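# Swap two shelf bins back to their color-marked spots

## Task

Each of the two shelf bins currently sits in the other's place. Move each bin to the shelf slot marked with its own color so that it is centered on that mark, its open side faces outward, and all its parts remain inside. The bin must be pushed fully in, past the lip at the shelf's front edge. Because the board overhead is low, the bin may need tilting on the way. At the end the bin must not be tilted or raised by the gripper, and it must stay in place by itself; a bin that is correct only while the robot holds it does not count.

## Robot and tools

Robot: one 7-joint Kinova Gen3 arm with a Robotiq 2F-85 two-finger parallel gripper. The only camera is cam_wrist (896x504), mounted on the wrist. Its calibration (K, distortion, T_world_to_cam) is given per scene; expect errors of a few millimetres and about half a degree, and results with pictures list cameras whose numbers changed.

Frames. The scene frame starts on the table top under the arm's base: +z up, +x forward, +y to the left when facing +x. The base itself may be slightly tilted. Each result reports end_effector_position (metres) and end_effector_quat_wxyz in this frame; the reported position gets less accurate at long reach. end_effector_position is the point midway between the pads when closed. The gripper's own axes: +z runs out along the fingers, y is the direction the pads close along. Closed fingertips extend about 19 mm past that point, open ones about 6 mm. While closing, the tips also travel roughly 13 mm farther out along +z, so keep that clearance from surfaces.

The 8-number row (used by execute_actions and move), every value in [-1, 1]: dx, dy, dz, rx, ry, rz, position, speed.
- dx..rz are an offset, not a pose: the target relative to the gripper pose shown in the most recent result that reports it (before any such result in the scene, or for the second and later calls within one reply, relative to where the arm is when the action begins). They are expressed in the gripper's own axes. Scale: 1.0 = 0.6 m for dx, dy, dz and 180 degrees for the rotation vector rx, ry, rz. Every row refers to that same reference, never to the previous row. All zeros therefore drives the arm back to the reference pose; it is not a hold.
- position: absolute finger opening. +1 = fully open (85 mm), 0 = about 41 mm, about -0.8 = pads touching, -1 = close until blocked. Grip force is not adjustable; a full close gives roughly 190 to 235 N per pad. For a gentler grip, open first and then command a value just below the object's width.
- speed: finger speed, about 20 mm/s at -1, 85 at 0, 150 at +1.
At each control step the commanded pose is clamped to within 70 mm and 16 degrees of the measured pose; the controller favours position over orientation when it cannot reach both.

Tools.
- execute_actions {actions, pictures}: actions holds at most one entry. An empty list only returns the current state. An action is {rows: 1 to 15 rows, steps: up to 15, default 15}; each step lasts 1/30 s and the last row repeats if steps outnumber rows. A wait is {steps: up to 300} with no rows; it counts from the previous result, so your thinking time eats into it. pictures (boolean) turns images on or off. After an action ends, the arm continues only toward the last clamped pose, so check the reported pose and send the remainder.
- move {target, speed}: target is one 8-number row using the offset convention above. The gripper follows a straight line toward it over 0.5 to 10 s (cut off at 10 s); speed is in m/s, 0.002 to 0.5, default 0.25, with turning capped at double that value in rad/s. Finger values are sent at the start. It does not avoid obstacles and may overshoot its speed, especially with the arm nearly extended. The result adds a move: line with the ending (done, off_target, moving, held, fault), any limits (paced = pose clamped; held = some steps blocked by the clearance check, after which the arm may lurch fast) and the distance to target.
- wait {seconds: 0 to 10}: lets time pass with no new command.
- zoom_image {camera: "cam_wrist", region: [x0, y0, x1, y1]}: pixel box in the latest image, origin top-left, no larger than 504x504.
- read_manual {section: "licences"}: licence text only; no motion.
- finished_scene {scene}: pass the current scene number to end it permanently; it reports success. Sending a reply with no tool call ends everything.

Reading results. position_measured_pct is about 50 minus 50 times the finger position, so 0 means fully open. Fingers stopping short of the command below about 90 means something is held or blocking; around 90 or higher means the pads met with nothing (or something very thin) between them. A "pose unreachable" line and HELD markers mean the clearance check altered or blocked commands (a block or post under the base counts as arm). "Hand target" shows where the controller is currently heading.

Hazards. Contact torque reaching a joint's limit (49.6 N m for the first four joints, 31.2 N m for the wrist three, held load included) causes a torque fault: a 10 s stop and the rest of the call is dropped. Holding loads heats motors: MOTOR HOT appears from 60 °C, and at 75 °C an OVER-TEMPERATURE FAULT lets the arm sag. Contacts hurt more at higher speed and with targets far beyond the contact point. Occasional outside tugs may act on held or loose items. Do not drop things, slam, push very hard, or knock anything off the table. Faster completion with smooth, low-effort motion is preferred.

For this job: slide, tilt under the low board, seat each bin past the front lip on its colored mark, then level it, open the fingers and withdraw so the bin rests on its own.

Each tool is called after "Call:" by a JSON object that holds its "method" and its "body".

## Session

Call:
{"method": "execute_actions", "body": {"actions": []}}

Scene clock: 0.00 s of 14400.00 s.
end_effector_position=(+0.5928, +0.4380, +0.3632) position_measured_pct=0.0 end_effector_quat_wxyz=(+0.194, +0.739, -0.400, +0.506)
Joint positions: [-1.008  0.157 -0.143  1.069  0.98   1.651  2.653]
Joint velocities: [ 0. -0.  0. -0. -0. -0. -0.]
Motor temperatures (°C, as the motors report them): [35 34 32 33 38 41 42]
Hand target: +0.593, +0.438, +0.363; +0.194, +0.739, -0.400, +0.506
camera_calibration (this result's frames):
cam_wrist: T_world_to_cam=[[-0.806639, -0.580356, -0.111892, 0.770611], [-0.154002, 0.38915, -0.90821, 0.30779], [0.570628, -0.715366, -0.40328, 0.265379], [0, 0, 0, 1]] pos_world=[0.517572, 0.517296, 0.472785]

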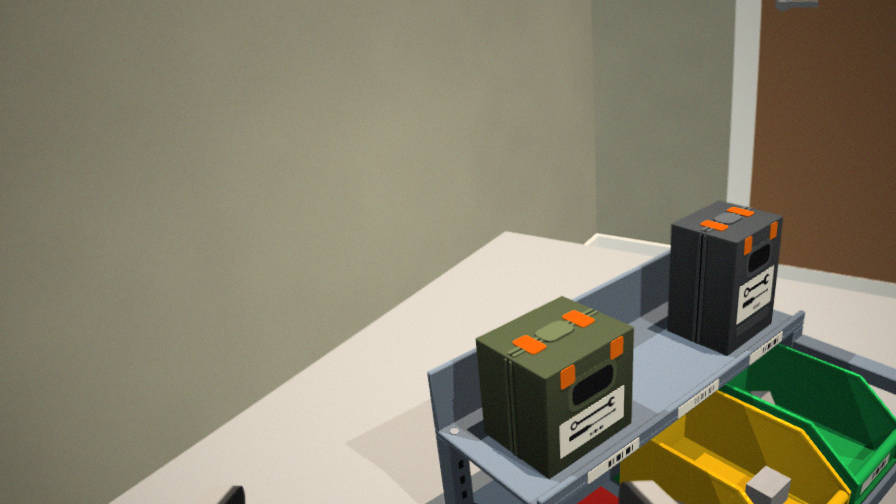

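Call:
{"method": "move", "body": {"target": [0.182,0.647,0.265,-0.15,-0.337,0.1635,-0.1,0]}}

Scene clock: 4.43 s of 14400.00 s.
end_effector_position=(+0.3991, +0.0511, +0.3494) position_measured_pct=54.8 end_effector_quat_wxyz=(-0.001, +0.708, -0.707, +0.001)
Joint positions: [-0.143  0.41   1.184  1.65  -0.797  1.857  4.436]
Joint velocities: [ 0.006  0.003  0.001 -0.    -0.001  0.001  0.001]
Motor temperatures (°C, as the motors report them): [35 34 32 34 38 41 42]
Hand target: +0.399, +0.051, +0.349; -0.001, +0.707, -0.707, +0.001
Off the commanded pose: 0.002 m, 0 deg.
move: done
camera_calibration (this result's frames):
cam_wrist: T_world_to_cam=[[-0.999565, 0.00612623, 0.0288341, 0.386074], [0.00569823, 0.999873, -0.0149021, 0.00895111], [-0.0289217, -0.0147313, -0.999473, 0.505291], [0, 0, 0, 1]] pos_world=[0.400469, -0.00387155, 0.494026]

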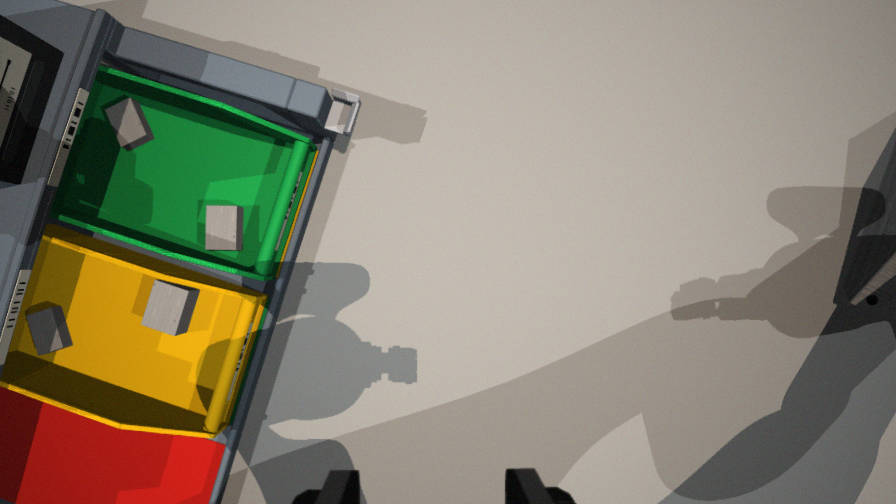

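Call:
{"method": "move", "body": {"target": [-0.025,-0.221,0.412,0,0,0.1,-0.1,0]}}

Scene clock: 6.37 s of 14400.00 s.
end_effector_position=(+0.5324, +0.0663, +0.1032) position_measured_pct=54.8 end_effector_quat_wxyz=(+0.001, -0.588, +0.809, -0.002)
Joint positions: [-0.471  0.769  1.047  1.735 -1.264  1.515  4.003]
Joint velocities: [-0.001  0.007 -0.005 -0.001  0.002 -0.003 -0.001]
Motor temperatures (°C, as the motors report them): [35 34 32 34 38 41 42]
Hand target: +0.532, +0.066, +0.103; +0.001, -0.588, +0.809, -0.002
Off the commanded pose: 0.001 m, 0 deg.
move: done
camera_calibration (this result's frames):
cam_wrist: T_world_to_cam=[[-0.94896, 0.314156, 0.0279268, 0.479125], [0.313869, 0.949359, -0.014239, -0.17148], [-0.0309858, -0.00474688, -0.999509, 0.263784], [0, 0, 0, 1]] pos_world=[0.516667, 0.0135279, 0.247832]

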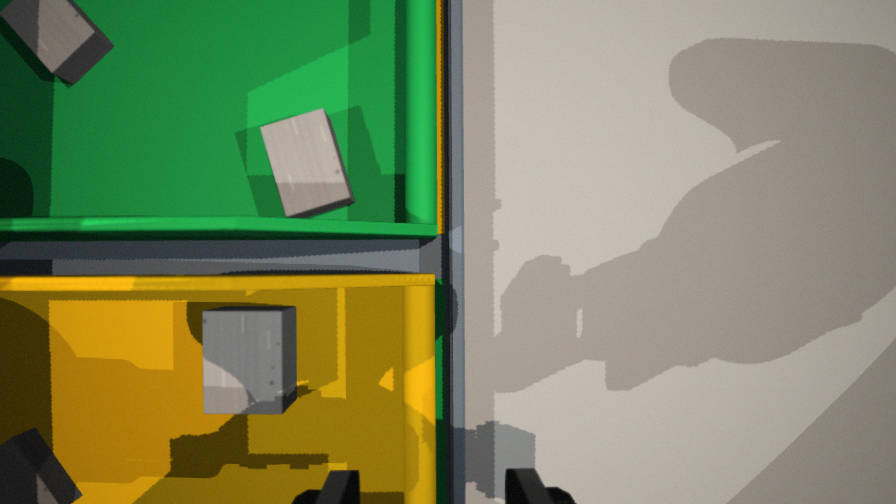

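Call:
{"method": "move", "body": {"target": [0,-0.005,0.101,0,0,0,-0.1,0], "speed": 0.08}}

Call:
{"method": "move", "body": {"target": [0,0,0,0,0,0,-1,0]}}

Call:
{"method": "move", "body": {"target": [0,0,-0.02,0,0,0,-1,0], "speed": 0.03}}

Call:
{"method": "move", "body": {"target": [-0.183,-0.003,0,0,0,0,-1,0], "speed": 0.07}}

Scene clock: 8.17 s of 14400.00 s.
end_effector_position=(+0.5356, +0.0654, +0.0428) position_measured_pct=54.8 end_effector_quat_wxyz=(+0.001, -0.589, +0.808, -0.002)
Joint positions: [-0.515  0.851  0.991  1.769 -1.368  1.435  4.034]
Joint velocities: [-0.     0.003 -0.003  0.     0.    -0.001 -0.001]
Motor temperatures (°C, as the motors report them): [35 34 32 34 38 41 42]
Hand target: +0.535, +0.065, +0.043; +0.001, -0.589, +0.808, -0.002
Off the commanded pose: 0.000 m, 0 deg.
move: done
camera_calibration (this result's frames):
cam_wrist: T_world_to_cam=[[-0.949047, 0.313913, 0.0277212, 0.484134], [0.313624, 0.949439, -0.0143277, -0.172369], [-0.0308173, -0.00490359, -0.999513, 0.203431], [0, 0, 0, 1]] pos_world=[0.519794, 0.0126753, 0.187441]

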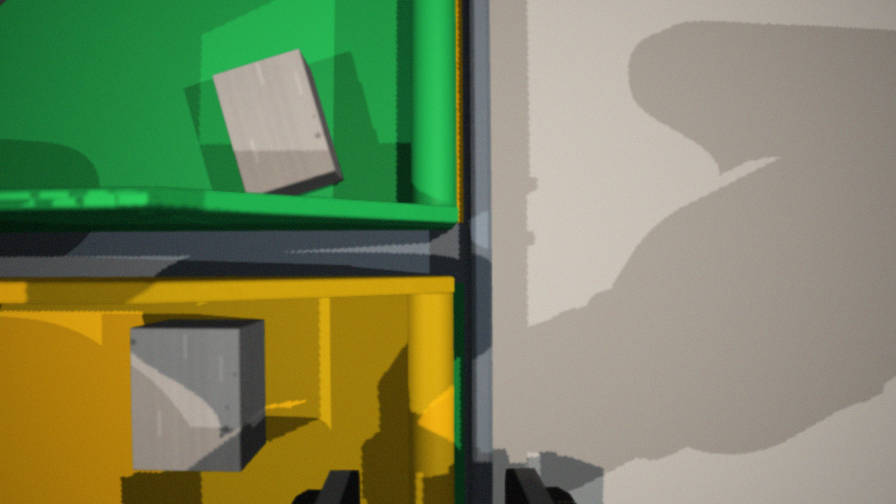

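Scene clock: 8.80 s of 14400.00 s.
end_effector_position=(+0.5287, +0.0675, +0.0424) position_measured_pct=84.1 end_effector_quat_wxyz=(-0.003, -0.587, +0.809, +0.006)
Joint positions: [-0.516  0.85   0.991  1.776 -1.356  1.445  4.035]
Joint velocities: [-0.001  0.002  0.003  0.    -0.002  0.002  0.   ]
Motor temperatures (°C, as the motors report them): [35 34 33 34 38 41 42]
Hand target: +0.535, +0.065, +0.043; +0.001, -0.589, +0.808, -0.002
Off the commanded pose: 0.007 m, 1 deg.
move: off_target
camera_calibration (this result's frames):
cam_wrist: T_world_to_cam=[[-0.947487, 0.316584, 0.045207, 0.475185], [0.316331, 0.948562, -0.0128279, -0.173662], [-0.0469427, 0.00214608, -0.998895, 0.2108], [0, 0, 0, 1]] pos_world=[0.515062, 0.0138412, 0.186857]

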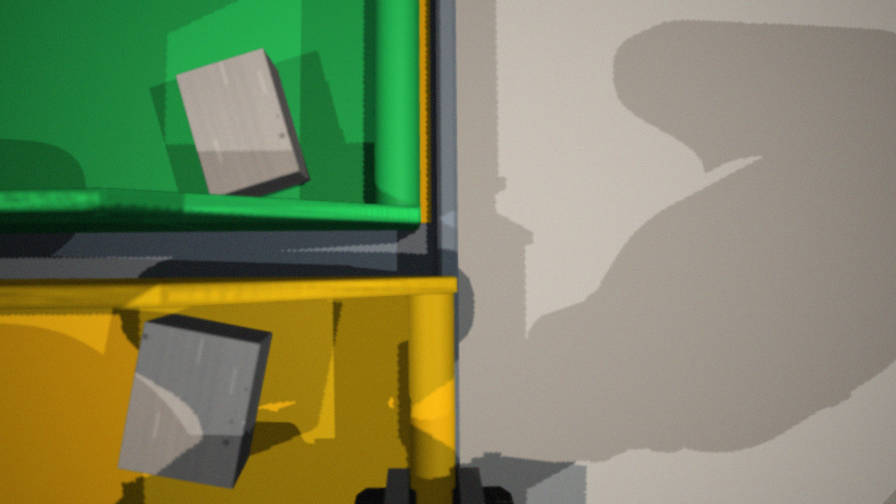

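Scene clock: 9.50 s of 14400.00 s.
end_effector_position=(+0.5270, +0.0687, +0.0452) position_measured_pct=84.1 end_effector_quat_wxyz=(-0.008, -0.589, +0.808, +0.010)
Joint positions: [-0.513  0.845  0.989  1.766 -1.337  1.452  4.027]
Joint velocities: [-0.001  0.002  0.001 -0.    -0.    -0.     0.   ]
Motor temperatures (°C, as the motors report them): [35 34 33 34 38 41 42]
Hand target: +0.529, +0.067, +0.054; -0.003, -0.587, +0.809, +0.006
Off the commanded pose: 0.009 m, 1 deg.
move: off_target
camera_calibration (this result's frames):
cam_wrist: T_world_to_cam=[[-0.947887, 0.313285, 0.0579938, 0.472949], [0.312921, 0.949653, -0.0154788, -0.172307], [-0.0599232, 0.00347534, -0.998197, 0.220286], [0, 0, 0, 1]] pos_world=[0.515421, 0.0146985, 0.189794]

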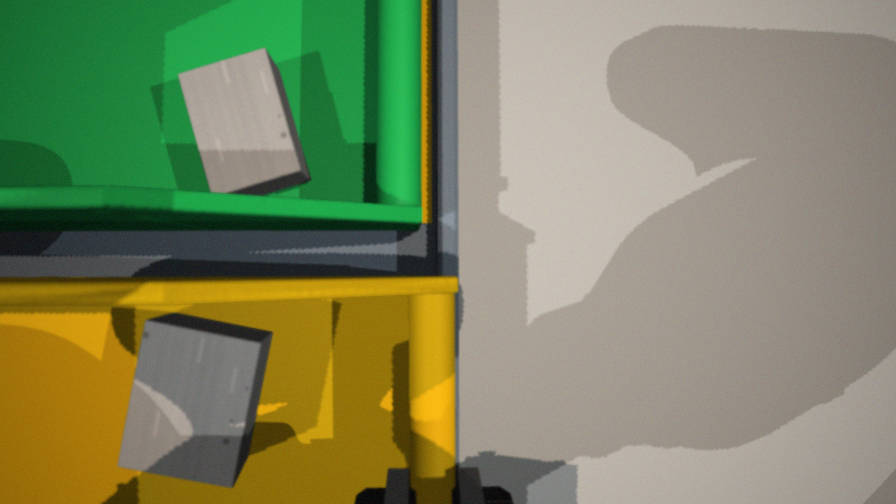

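Scene clock: 11.37 s of 14400.00 s.
end_effector_position=(+0.5554, +0.1568, +0.0427) position_measured_pct=84.1 end_effector_quat_wxyz=(-0.020, -0.576, +0.817, +0.005)
Joint positions: [-0.697  0.746  1.011  1.681 -1.28   1.4    3.721]
Joint velocities: [ 0.009 -0.014 -0.026 -0.001  0.015 -0.02  -0.008]
Motor temperatures (°C, as the motors report them): [35 34 33 34 38 41 42]
Hand target: +0.562, +0.172, +0.045; -0.008, -0.589, +0.808, +0.010
Off the commanded pose: 0.017 m, 2 deg.
move: off_target
camera_calibration (this result's frames):
cam_wrist: T_world_to_cam=[[-0.937262, 0.342959, 0.0626044, 0.461655], [0.340921, 0.939193, -0.0410938, -0.2778], [-0.0728911, -0.0171724, -0.997192, 0.22959], [0, 0, 0, 1]] pos_world=[0.544135, 0.106521, 0.188628]

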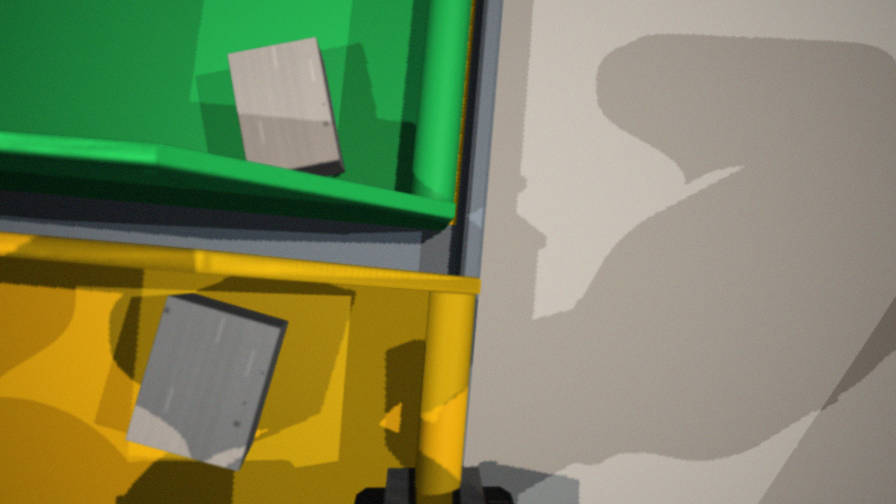

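Call:
{"method": "move", "body": {"target": [0,0,0,0,0,0,-1,0]}}

Call:
{"method": "move", "body": {"target": [0,0,0,0,0,0,-0.1,0]}}

Call:
{"method": "move", "body": {"target": [0,0.12,-0.2,0.2,-0.008,0.033,-0.1,0], "speed": 0.1}}

Scene clock: 12.50 s of 14400.00 s.
end_effector_position=(+0.5548, +0.1557, +0.0425) position_measured_pct=84.1 end_effector_quat_wxyz=(-0.020, -0.572, +0.820, +0.005)
Joint positions: [-0.696  0.749  1.015  1.683 -1.284  1.404  3.718]
Joint velocities: [-0.001  0.002  0.003  0.    -0.002  0.002  0.   ]
Motor temperatures (°C, as the motors report them): [35 34 33 34 38 41 42]
Hand target: +0.555, +0.157, +0.043; -0.020, -0.576, +0.817, +0.005
Off the commanded pose: 0.001 m, 1 deg.
move: done
camera_calibration (this result's frames):
cam_wrist: T_world_to_cam=[[-0.933846, 0.352155, 0.0626016, 0.458219], [0.350195, 0.93581, -0.0402807, -0.281206], [-0.0727683, -0.0156932, -0.997225, 0.229039], [0, 0, 0, 1]] pos_world=[0.54305, 0.105386, 0.188391]

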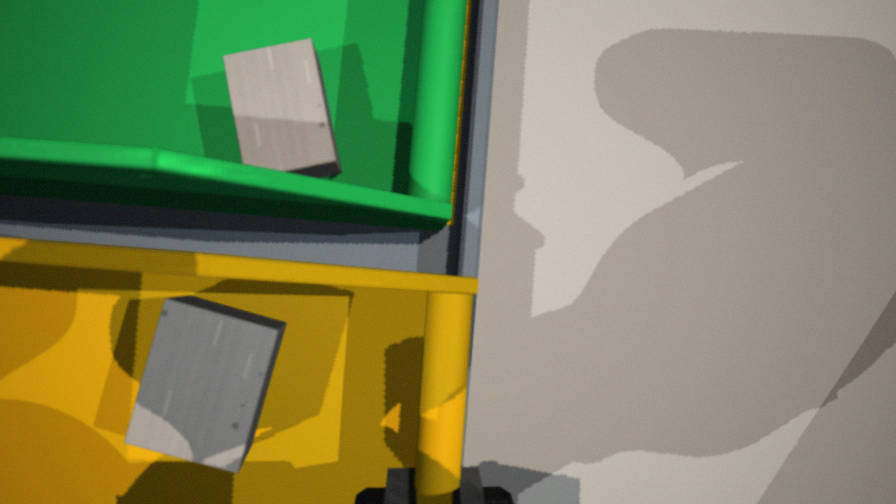

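Scene clock: 13.20 s of 14400.00 s.
end_effector_position=(+0.5548, +0.1557, +0.0425) position_measured_pct=54.8 end_effector_quat_wxyz=(-0.020, -0.572, +0.820, +0.005)
Joint positions: [-0.696  0.749  1.015  1.683 -1.284  1.404  3.718]
Joint velocities: [-0.    -0.    -0.     0.     0.001 -0.     0.001]
Motor temperatures (°C, as the motors report them): [35 34 33 34 38 41 42]
Hand target: +0.555, +0.156, +0.043; -0.020, -0.572, +0.820, +0.005
Off the commanded pose: 0.000 m, 0 deg.
move: done
camera_calibration (this result's frames):
cam_wrist: T_world_to_cam=[[-0.933845, 0.352157, 0.0625934, 0.458222], [0.350198, 0.935809, -0.0402775, -0.281207], [-0.0727595, -0.0156929, -0.997226, 0.229038], [0, 0, 0, 1]] pos_world=[0.543051, 0.105384, 0.188394]

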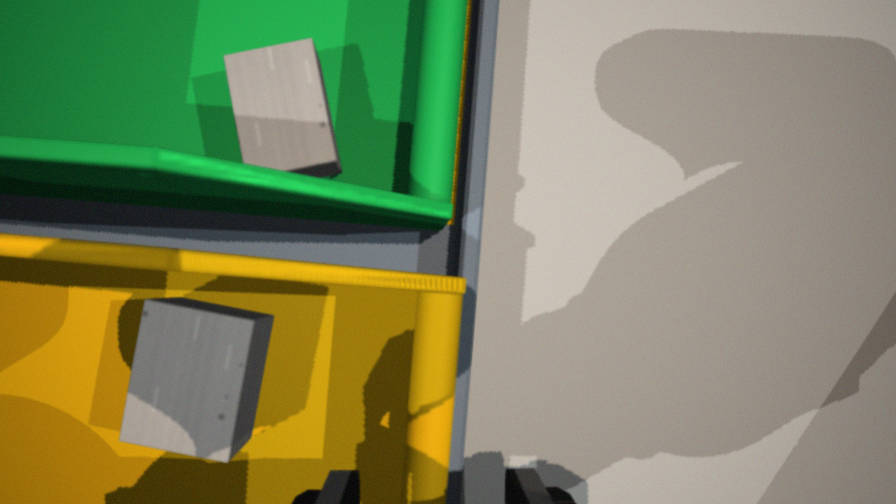

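Scene clock: 16.83 s of 14400.00 s.
end_effector_position=(+0.4914, +0.1810, +0.1640) position_measured_pct=54.8 end_effector_quat_wxyz=(+0.168, -0.506, +0.811, -0.241)
Joint positions: [-1.782  0.372  1.981  2.343 -1.506  0.786  3.884]
Joint velocities: [-0.004  0.004 -0.     0.     0.     0.001 -0.   ]
Motor temperatures (°C, as the motors report them): [35 34 33 34 38 41 42]
Hand target: +0.491, +0.181, +0.164; +0.167, -0.506, +0.811, -0.241
Off the commanded pose: 0.001 m, 0 deg.
move: done
camera_calibration (this result's frames):
cam_wrist: T_world_to_cam=[[-0.753226, 0.385022, -0.5333, 0.385522], [0.4437, 0.895949, 0.0201642, -0.326423], [0.485573, -0.221437, -0.845686, 0.0840015], [0, 0, 0, 1]] pos_world=[0.39443, 0.162625, 0.28322]

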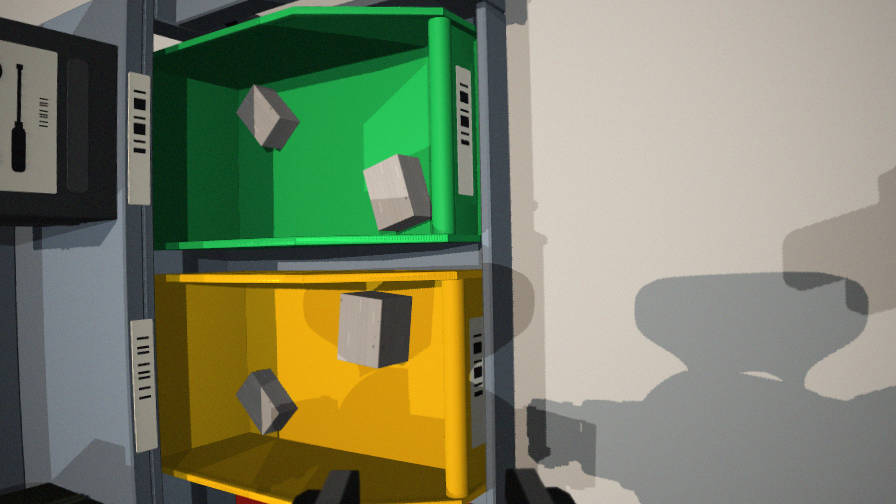

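Call:
{"method": "move", "body": {"target": [-0.005,-0.0395,0.156,-0.19,0.0087,-0.003,-0.1,0], "speed": 0.15}}

Call:
{"method": "move", "body": {"target": [0,0,0.08,0,0,0,-0.1,0], "speed": 0.06}}

Scene clock: 20.17 s of 14400.00 s.
end_effector_position=(+0.5592, +0.1554, +0.1008) position_measured_pct=54.8 end_effector_quat_wxyz=(-0.000, -0.535, +0.845, -0.001)
Joint positions: [-0.644  0.652  1.034  1.668 -1.213  1.448  3.612]
Joint velocities: [ 0.003  0.004  0.    -0.    -0.001  0.001 -0.001]
Motor temperatures (°C, as the motors report them): [35 34 33 34 38 41 42]
Hand target: +0.559, +0.155, +0.101; -0.000, -0.535, +0.845, -0.001
Off the commanded pose: 0.002 m, 0 deg.
move: done
camera_calibration (this result's frames):
cam_wrist: T_world_to_cam=[[-0.900253, 0.434268, 0.0309211, 0.430439], [0.433994, 0.900784, -0.0154352, -0.324022], [-0.0345562, -0.000475979, -0.999403, 0.263964], [0, 0, 0, 1]] pos_world=[0.537249, 0.105073, 0.245496]

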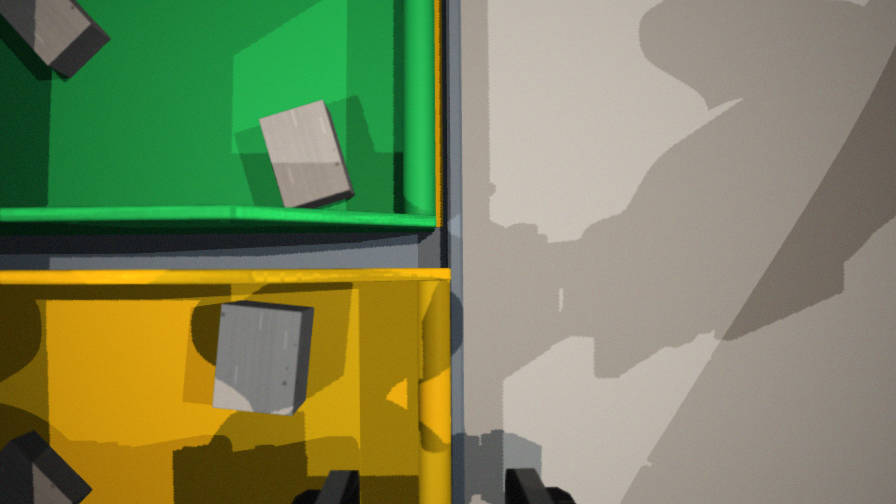

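Scene clock: 21.23 s of 14400.00 s.
end_effector_position=(+0.5593, +0.1554, +0.0530) position_measured_pct=54.8 end_effector_quat_wxyz=(-0.000, -0.535, +0.845, -0.001)
Joint positions: [-0.676  0.714  0.993  1.705 -1.289  1.376  3.645]
Joint velocities: [-0.     0.002 -0.001  0.     0.001 -0.001  0.   ]
Motor temperatures (°C, as the motors report them): [35 34 33 34 38 41 42]
Hand target: +0.559, +0.155, +0.053; -0.000, -0.535, +0.845, -0.001
Off the commanded pose: 0.000 m, 0 deg.
move: done
camera_calibration (this result's frames):
cam_wrist: T_world_to_cam=[[-0.900338, 0.434104, 0.0307565, 0.432018], [0.433828, 0.900863, -0.0154869, -0.324706], [-0.0344303, -0.000600371, -0.999407, 0.216086], [0, 0, 0, 1]] pos_world=[0.537268, 0.105104, 0.197642]

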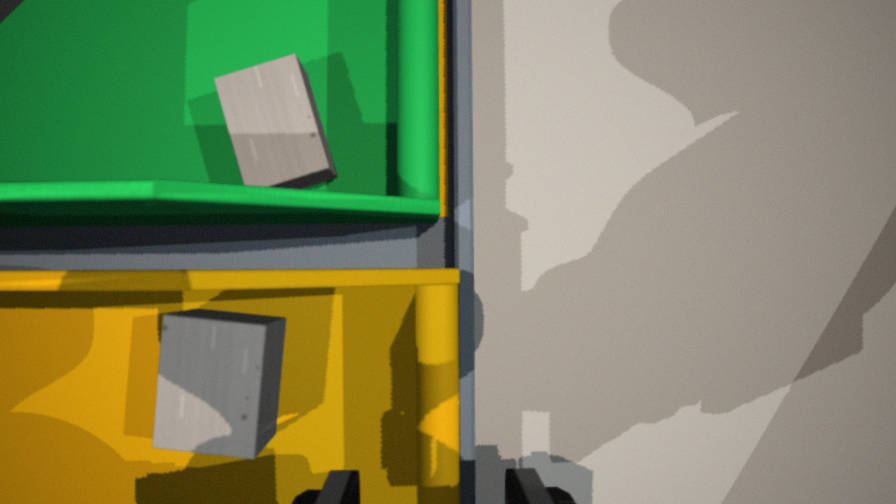

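Call:
{"method": "move", "body": {"target": [0,0,0.003,0,0,0,-1,-0.5]}}

Call:
{"method": "move", "body": {"target": [0,-0.004,-0.02,0,0,0,-1,0], "speed": 0.03}}

Scene clock: 22.73 s of 14400.00 s.
end_effector_position=(+0.5592, +0.1556, +0.0515) position_measured_pct=85.3 end_effector_quat_wxyz=(-0.000, -0.535, +0.845, -0.001)
Joint positions: [-0.677  0.716  0.992  1.706 -1.292  1.375  3.647]
Joint velocities: [-0.     0.002  0.    -0.    -0.     0.     0.   ]
Motor temperatures (°C, as the motors report them): [35 34 33 34 38 41 42]
Hand target: +0.559, +0.155, +0.051; -0.000, -0.535, +0.845, -0.001
Off the commanded pose: 0.000 m, 0 deg.
move: done
camera_calibration (this result's frames):
cam_wrist: T_world_to_cam=[[-0.900421, 0.433915, 0.0309779, 0.431969], [0.433654, 0.900954, -0.0150591, -0.324809], [-0.034444, -0.000125856, -0.999407, 0.214512], [0, 0, 0, 1]] pos_world=[0.537198, 0.105227, 0.196112]

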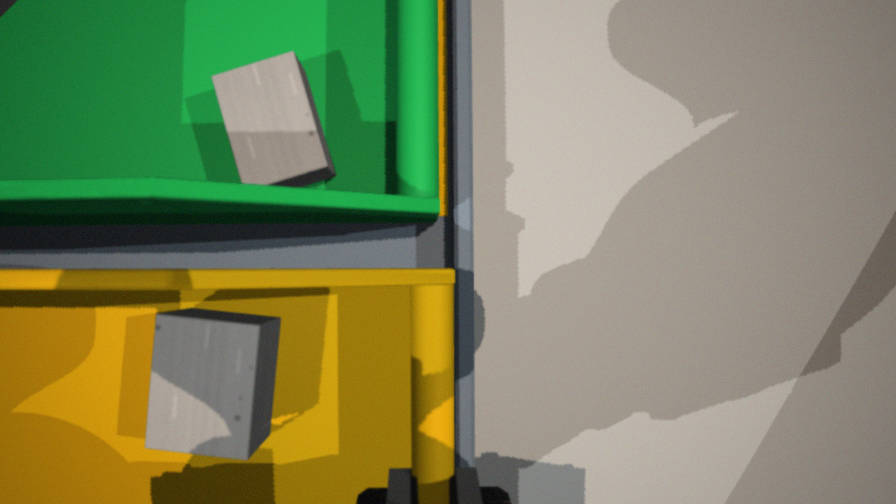

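Scene clock: 23.43 s of 14400.00 s.
end_effector_position=(+0.5606, +0.1550, +0.0623) position_measured_pct=85.3 end_effector_quat_wxyz=(-0.001, -0.535, +0.845, +0.000)
Joint positions: [-0.666  0.705  1.     1.691 -1.273  1.395  3.636]
Joint velocities: [ 0.    -0.001  0.001 -0.    -0.     0.001  0.   ]
Motor temperatures (°C, as the motors report them): [35 34 33 34 38 41 42]
Hand target: +0.561, +0.155, +0.063; -0.000, -0.535, +0.845, -0.001
Off the commanded pose: 0.001 m, 0 deg.
move: done
camera_calibration (this result's frames):
cam_wrist: T_world_to_cam=[[-0.900432, 0.433693, 0.0336387, 0.433086], [0.433413, 0.90106, -0.0155917, -0.324557], [-0.0370725, 0.000540192, -0.999312, 0.226787], [0, 0, 0, 1]] pos_world=[0.53904, 0.104496, 0.207002]

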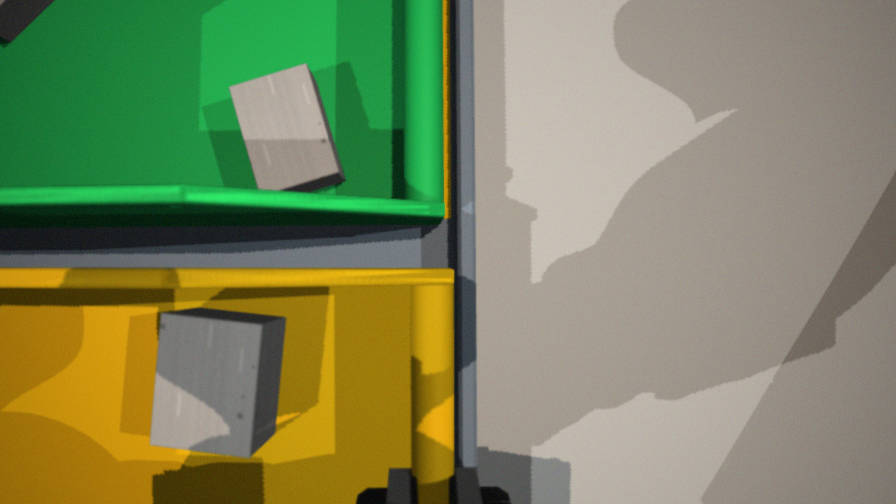

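Call:
{"method": "move", "body": {"target": [-0.18,-0.004,0,0,0,0,-1,0], "speed": 0.06}}

Call:
{"method": "move", "body": {"target": [0,0,0.015,0,0,0,-1,0], "speed": 0.03}}

Call:
{"method": "move", "body": {"target": [0,0,0,0,0,0,-0.1,0]}}

Call:
{"method": "move", "body": {"target": [0,0,-0.09,0,0,0,-0.1,0]}}

Call:
{"method": "move", "body": {"target": [0.365,0,0,0,0,0,-0.1,0]}}

Scene clock: 26.07 s of 14400.00 s.
end_effector_position=(+0.6084, +0.2518, +0.0612) position_measured_pct=85.3 end_effector_quat_wxyz=(-0.002, -0.535, +0.845, +0.001)
Joint positions: [-0.8    0.689  1.03   1.469 -1.253  1.419  3.321]
Joint velocities: [-0.001 -0.001  0.     0.    -0.     0.    -0.001]
Motor temperatures (°C, as the motors report them): [35 34 33 34 38 41 42]
Hand target: +0.609, +0.252, +0.062; -0.001, -0.535, +0.845, +0.000
Off the commanded pose: 0.001 m, 0 deg.
move: done
camera_calibration (this result's frames):
cam_wrist: T_world_to_cam=[[-0.900337, 0.433713, 0.0358751, 0.434001], [0.433427, 0.90105, -0.0157962, -0.4325], [-0.0391762, 0.00132731, -0.999231, 0.22845], [0, 0, 0, 1]] pos_world=[0.587154, 0.201169, 0.205873]

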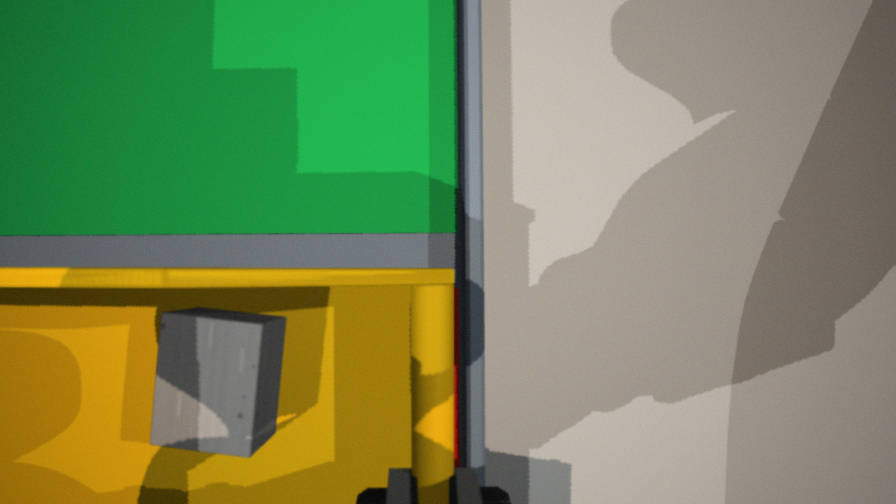

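Scene clock: 26.77 s of 14400.00 s.
end_effector_position=(+0.6083, +0.2519, +0.0521) position_measured_pct=85.3 end_effector_quat_wxyz=(-0.002, -0.535, +0.845, +0.001)
Joint positions: [-0.806  0.701  1.024  1.475 -1.265  1.406  3.326]
Joint velocities: [-0.     0.001  0.001 -0.     0.001 -0.    -0.   ]
Motor temperatures (°C, as the motors report them): [35 34 33 34 38 41 42]
Hand target: +0.608, +0.252, +0.052; -0.002, -0.535, +0.845, +0.001
Off the commanded pose: 0.000 m, 0 deg.
move: done
camera_calibration (this result's frames):
cam_wrist: T_world_to_cam=[[-0.900362, 0.433633, 0.0361934, 0.43415], [0.433347, 0.901088, -0.0158041, -0.43265], [-0.0394666, 0.00145491, -0.99922, 0.219495], [0, 0, 0, 1]] pos_world=[0.587042, 0.201275, 0.196773]

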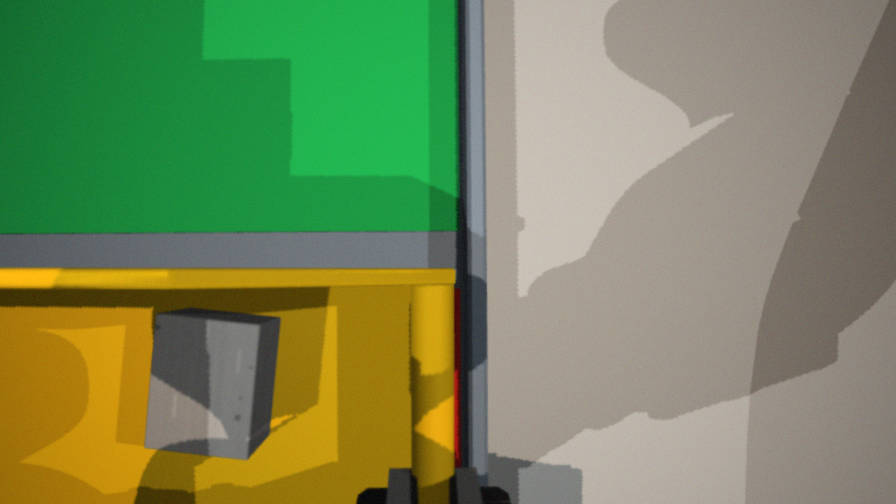

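Scene clock: 27.47 s of 14400.00 s.
end_effector_position=(+0.6083, +0.2519, +0.0521) position_measured_pct=54.8 end_effector_quat_wxyz=(-0.002, -0.535, +0.845, +0.001)
Joint positions: [-0.806  0.701  1.024  1.475 -1.265  1.406  3.326]
Joint velocities: [-0.    -0.     0.001  0.     0.001  0.     0.   ]
Motor temperatures (°C, as the motors report them): [35 34 33 34 38 41 42]
Hand target: +0.608, +0.252, +0.052; -0.002, -0.535, +0.845, +0.001
Off the commanded pose: 0.000 m, 0 deg.
move: done
camera_calibration (this result's frames):
cam_wrist: T_world_to_cam=[[-0.900364, 0.43363, 0.0361893, 0.434153], [0.433345, 0.90109, -0.0157991, -0.432651], [-0.0394607, 0.00145751, -0.99922, 0.219493], [0, 0, 0, 1]] pos_world=[0.587044, 0.201276, 0.196775]

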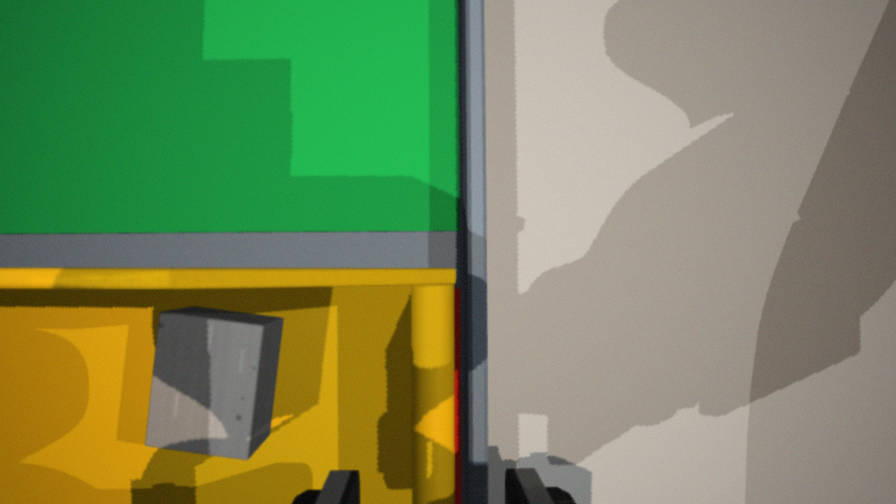

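Scene clock: 28.17 s of 14400.00 s.
end_effector_position=(+0.6085, +0.2518, +0.1059) position_measured_pct=54.8 end_effector_quat_wxyz=(-0.002, -0.535, +0.845, +0.001)
Joint positions: [-0.769  0.636  1.058  1.431 -1.202  1.492  3.295]
Joint velocities: [ 0.002 -0.002  0.002 -0.    -0.002  0.001  0.001]
Motor temperatures (°C, as the motors report them): [35 34 33 34 38 41 42]
Hand target: +0.609, +0.252, +0.106; -0.002, -0.535, +0.845, +0.001
Off the commanded pose: 0.000 m, 0 deg.
move: done
camera_calibration (this result's frames):
cam_wrist: T_world_to_cam=[[-0.90032, 0.433694, 0.0365095, 0.432363], [0.433408, 0.901059, -0.0158277, -0.431881], [-0.0397616, 0.00157353, -0.999208, 0.273378], [0, 0, 0, 1]] pos_world=[0.587316, 0.201206, 0.25054]

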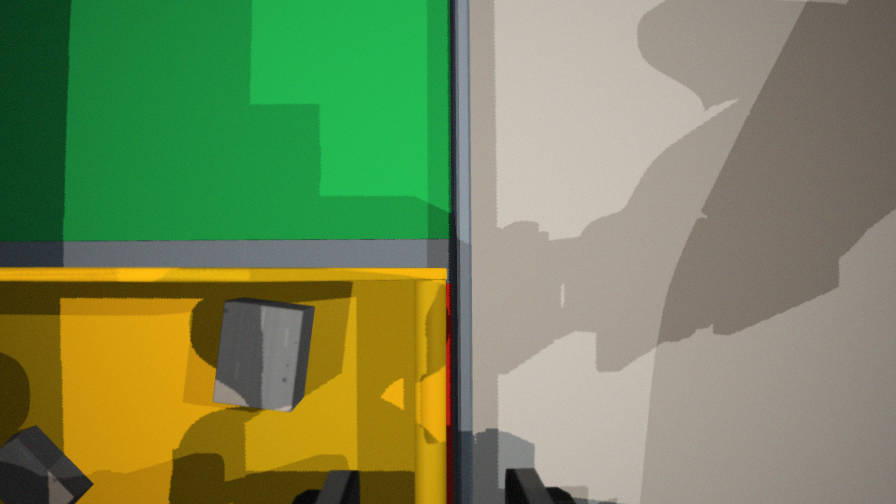

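Scene clock: 29.57 s of 14400.00 s.
end_effector_position=(+0.5147, +0.0543, +0.1060) position_measured_pct=54.8 end_effector_quat_wxyz=(-0.003, -0.535, +0.845, +0.001)
Joint positions: [-0.423  0.74   0.991  1.773 -1.222  1.476  3.914]
Joint velocities: [ 0.004  0.001 -0.     0.     0.     0.001 -0.   ]
Motor temperatures (°C, as the motors report them): [35 34 33 34 38 41 42]
Hand target: +0.515, +0.054, +0.106; -0.003, -0.535, +0.845, +0.001
Off the commanded pose: 0.001 m, 0 deg.
move: done
camera_calibration (this result's frames):
cam_wrist: T_world_to_cam=[[-0.90064, 0.432988, 0.0369985, 0.433677], [0.432648, 0.901399, -0.0171795, -0.212686], [-0.0407889, 0.000534805, -0.999168, 0.27066], [0, 0, 0, 1]] pos_world=[0.493645, 0.00379319, 0.250735]

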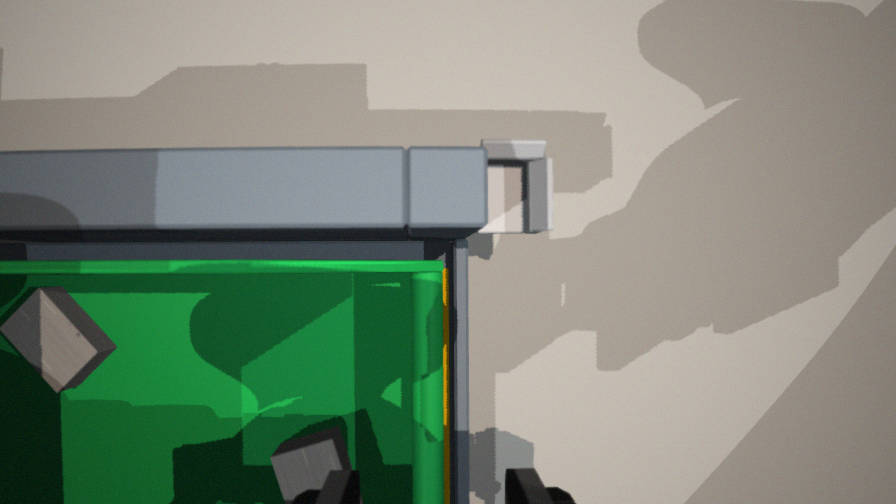

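Call:
{"method": "move", "body": {"target": [0.012,-0.002,0.091,0,0,0,-0.35,0], "speed": 0.06}}

Call:
{"method": "move", "body": {"target": [0,0,0,0,0,0,-1,-0.5]}}

Call:
{"method": "move", "body": {"target": [0,-0.002,-0.02,0,0,0,-1,0], "speed": 0.03}}

Call:
{"method": "move", "body": {"target": [-0.188,-0.002,0,0,0,0,-1,0], "speed": 0.06}}

Call:
{"method": "move", "body": {"target": [0,0,0.015,0,0,0,-1,0], "speed": 0.03}}

Scene clock: 31.60 s of 14400.00 s.
end_effector_position=(+0.5124, +0.0474, +0.0515) position_measured_pct=67.5 end_effector_quat_wxyz=(-0.003, -0.536, +0.844, +0.001)
Joint positions: [-0.45   0.82   0.936  1.819 -1.32   1.4    3.971]
Joint velocities: [ 0.     0.001 -0.001 -0.     0.    -0.001 -0.001]
Motor temperatures (°C, as the motors report them): [35 34 33 34 38 41 42]
Hand target: +0.512, +0.047, +0.051; -0.003, -0.536, +0.845, +0.001
Off the commanded pose: 0.000 m, 0 deg.
move: done
camera_calibration (this result's frames):
cam_wrist: T_world_to_cam=[[-0.900768, 0.432731, 0.0368858, 0.436719], [0.432384, 0.901523, -0.017329, -0.206269], [-0.0407522, 0.000339429, -0.999169, 0.216159], [0, 0, 0, 1]] pos_world=[0.491379, -0.00309867, 0.196296]

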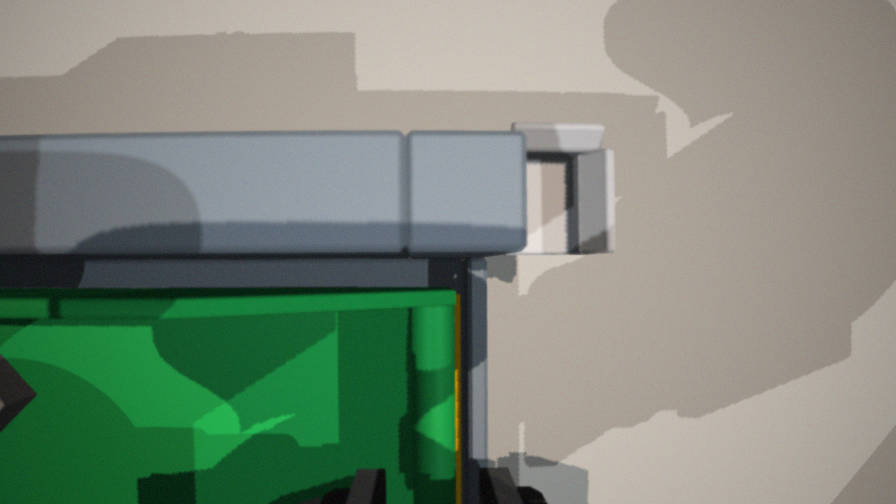

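Scene clock: 32.30 s of 14400.00 s.
end_effector_position=(+0.5124, +0.0475, +0.0518) position_measured_pct=85.3 end_effector_quat_wxyz=(-0.003, -0.536, +0.844, +0.001)
Joint positions: [-0.45   0.82   0.936  1.819 -1.32   1.401  3.972]
Joint velocities: [-0.    -0.001  0.001  0.     0.001  0.     0.   ]
Motor temperatures (°C, as the motors report them): [35 35 33 34 38 41 42]
Hand target: +0.512, +0.047, +0.052; -0.003, -0.536, +0.844, +0.001
Off the commanded pose: 0.000 m, 0 deg.
move: done
camera_calibration (this result's frames):
cam_wrist: T_world_to_cam=[[-0.900865, 0.432541, 0.0367383, 0.436756], [0.432205, 0.901614, -0.0170559, -0.206284], [-0.0405011, 0.000513357, -0.999179, 0.216324], [0, 0, 0, 1]] pos_world=[0.491377, -0.003037, 0.196583]

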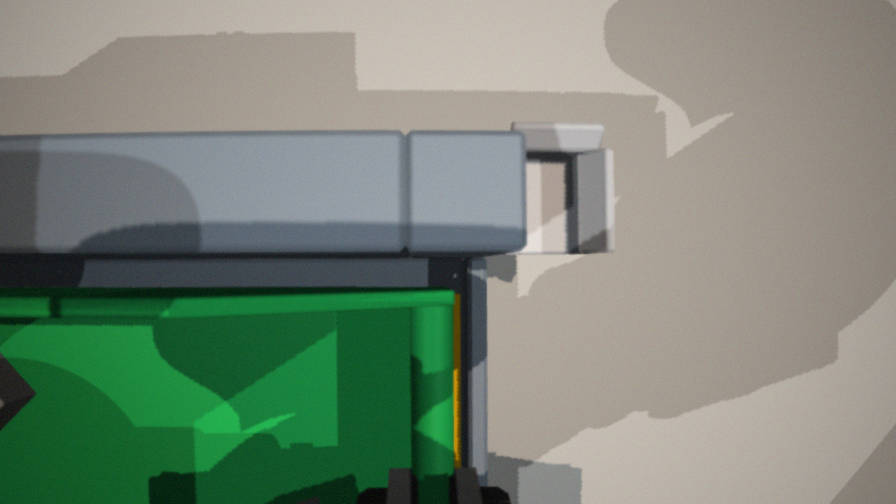

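Scene clock: 33.00 s of 14400.00 s.
end_effector_position=(+0.5131, +0.0472, +0.0630) position_measured_pct=85.3 end_effector_quat_wxyz=(-0.003, -0.536, +0.844, +0.002)
Joint positions: [-0.439  0.806  0.947  1.808 -1.298  1.418  3.961]
Joint velocities: [ 0.    -0.     0.001 -0.    -0.001  0.001  0.001]
Motor temperatures (°C, as the motors report them): [35 35 33 34 38 41 42]
Hand target: +0.514, +0.047, +0.064; -0.003, -0.536, +0.844, +0.001
Off the commanded pose: 0.001 m, 0 deg.
move: done
camera_calibration (this result's frames):
cam_wrist: T_world_to_cam=[[-0.900831, 0.432443, 0.0386891, 0.436921], [0.432103, 0.90166, -0.0172025, -0.206118], [-0.0423235, 0.00122116, -0.999103, 0.228457], [0, 0, 0, 1]] pos_world=[0.492325, -0.00337391, 0.207802]

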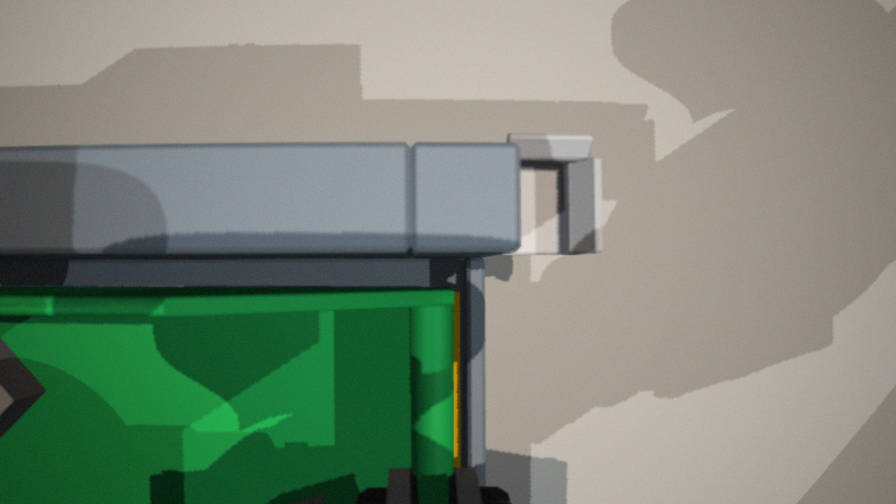

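Scene clock: 35.17 s of 14400.00 s.
end_effector_position=(+0.5619, +0.1487, +0.0622) position_measured_pct=85.3 end_effector_quat_wxyz=(-0.003, -0.536, +0.845, +0.003)
Joint positions: [-0.647  0.719  0.996  1.678 -1.274  1.409  3.645]
Joint velocities: [-0.003 -0.002 -0.002 -0.    -0.    -0.    -0.   ]
Motor temperatures (°C, as the motors report them): [35 35 33 34 38 41 42]
Hand target: +0.562, +0.149, +0.063; -0.003, -0.536, +0.844, +0.002
Off the commanded pose: 0.001 m, 0 deg.
move: done
camera_calibration (this result's frames):
cam_wrist: T_world_to_cam=[[-0.90061, 0.432771, 0.0401363, 0.436804], [0.432449, 0.901501, -0.0168343, -0.318913], [-0.0434683, 0.00219576, -0.999052, 0.230074], [0, 0, 0, 1]] pos_world=[0.541305, 0.0979589, 0.206955]

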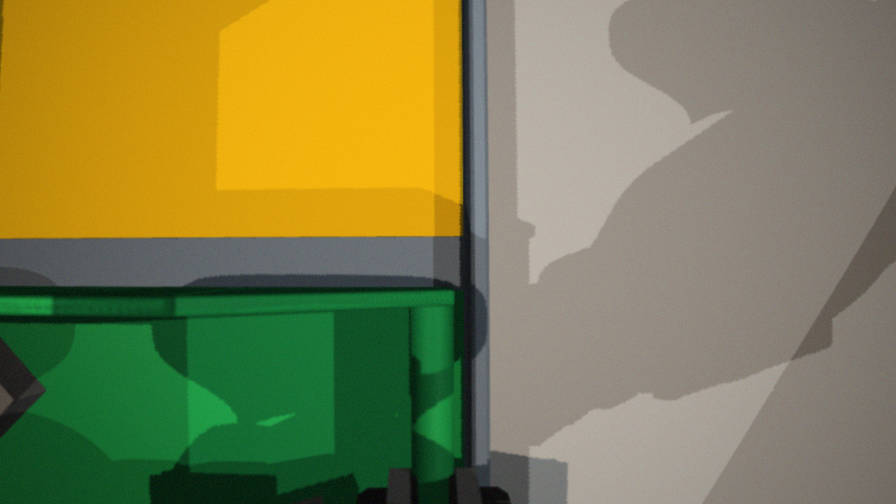

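Scene clock: 35.87 s of 14400.00 s.
end_effector_position=(+0.5618, +0.1488, +0.0532) position_measured_pct=85.3 end_effector_quat_wxyz=(-0.003, -0.536, +0.845, +0.003)
Joint positions: [-0.653  0.731  0.989  1.684 -1.289  1.397  3.651]
Joint velocities: [-0.    -0.001  0.001  0.    -0.    -0.    -0.   ]
Motor temperatures (°C, as the motors report them): [35 35 33 34 38 41 42]
Hand target: +0.562, +0.149, +0.053; -0.003, -0.536, +0.845, +0.003
Off the commanded pose: 0.000 m, 0 deg.
move: done
camera_calibration (this result's frames):
cam_wrist: T_world_to_cam=[[-0.900627, 0.432723, 0.0402701, 0.437018], [0.432404, 0.901524, -0.0167808, -0.319078], [-0.0435659, 0.0022997, -0.999048, 0.22109], [0, 0, 0, 1]] pos_world=[0.541193, 0.0980398, 0.197927]

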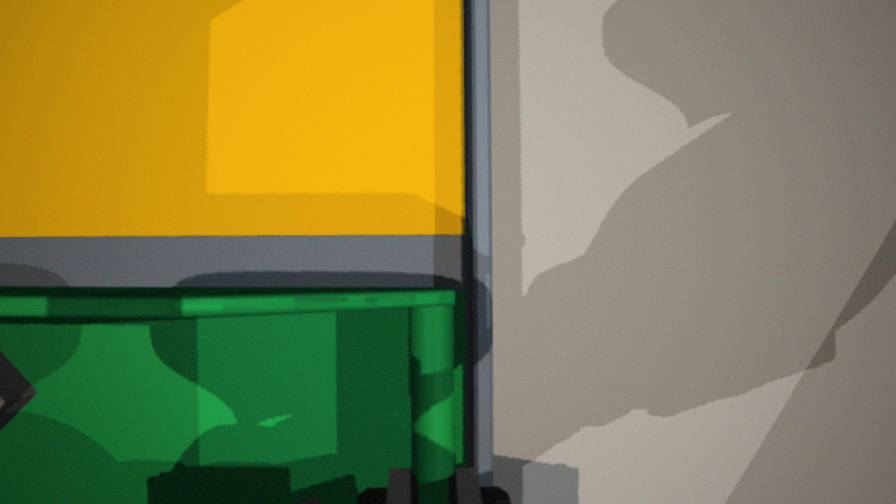

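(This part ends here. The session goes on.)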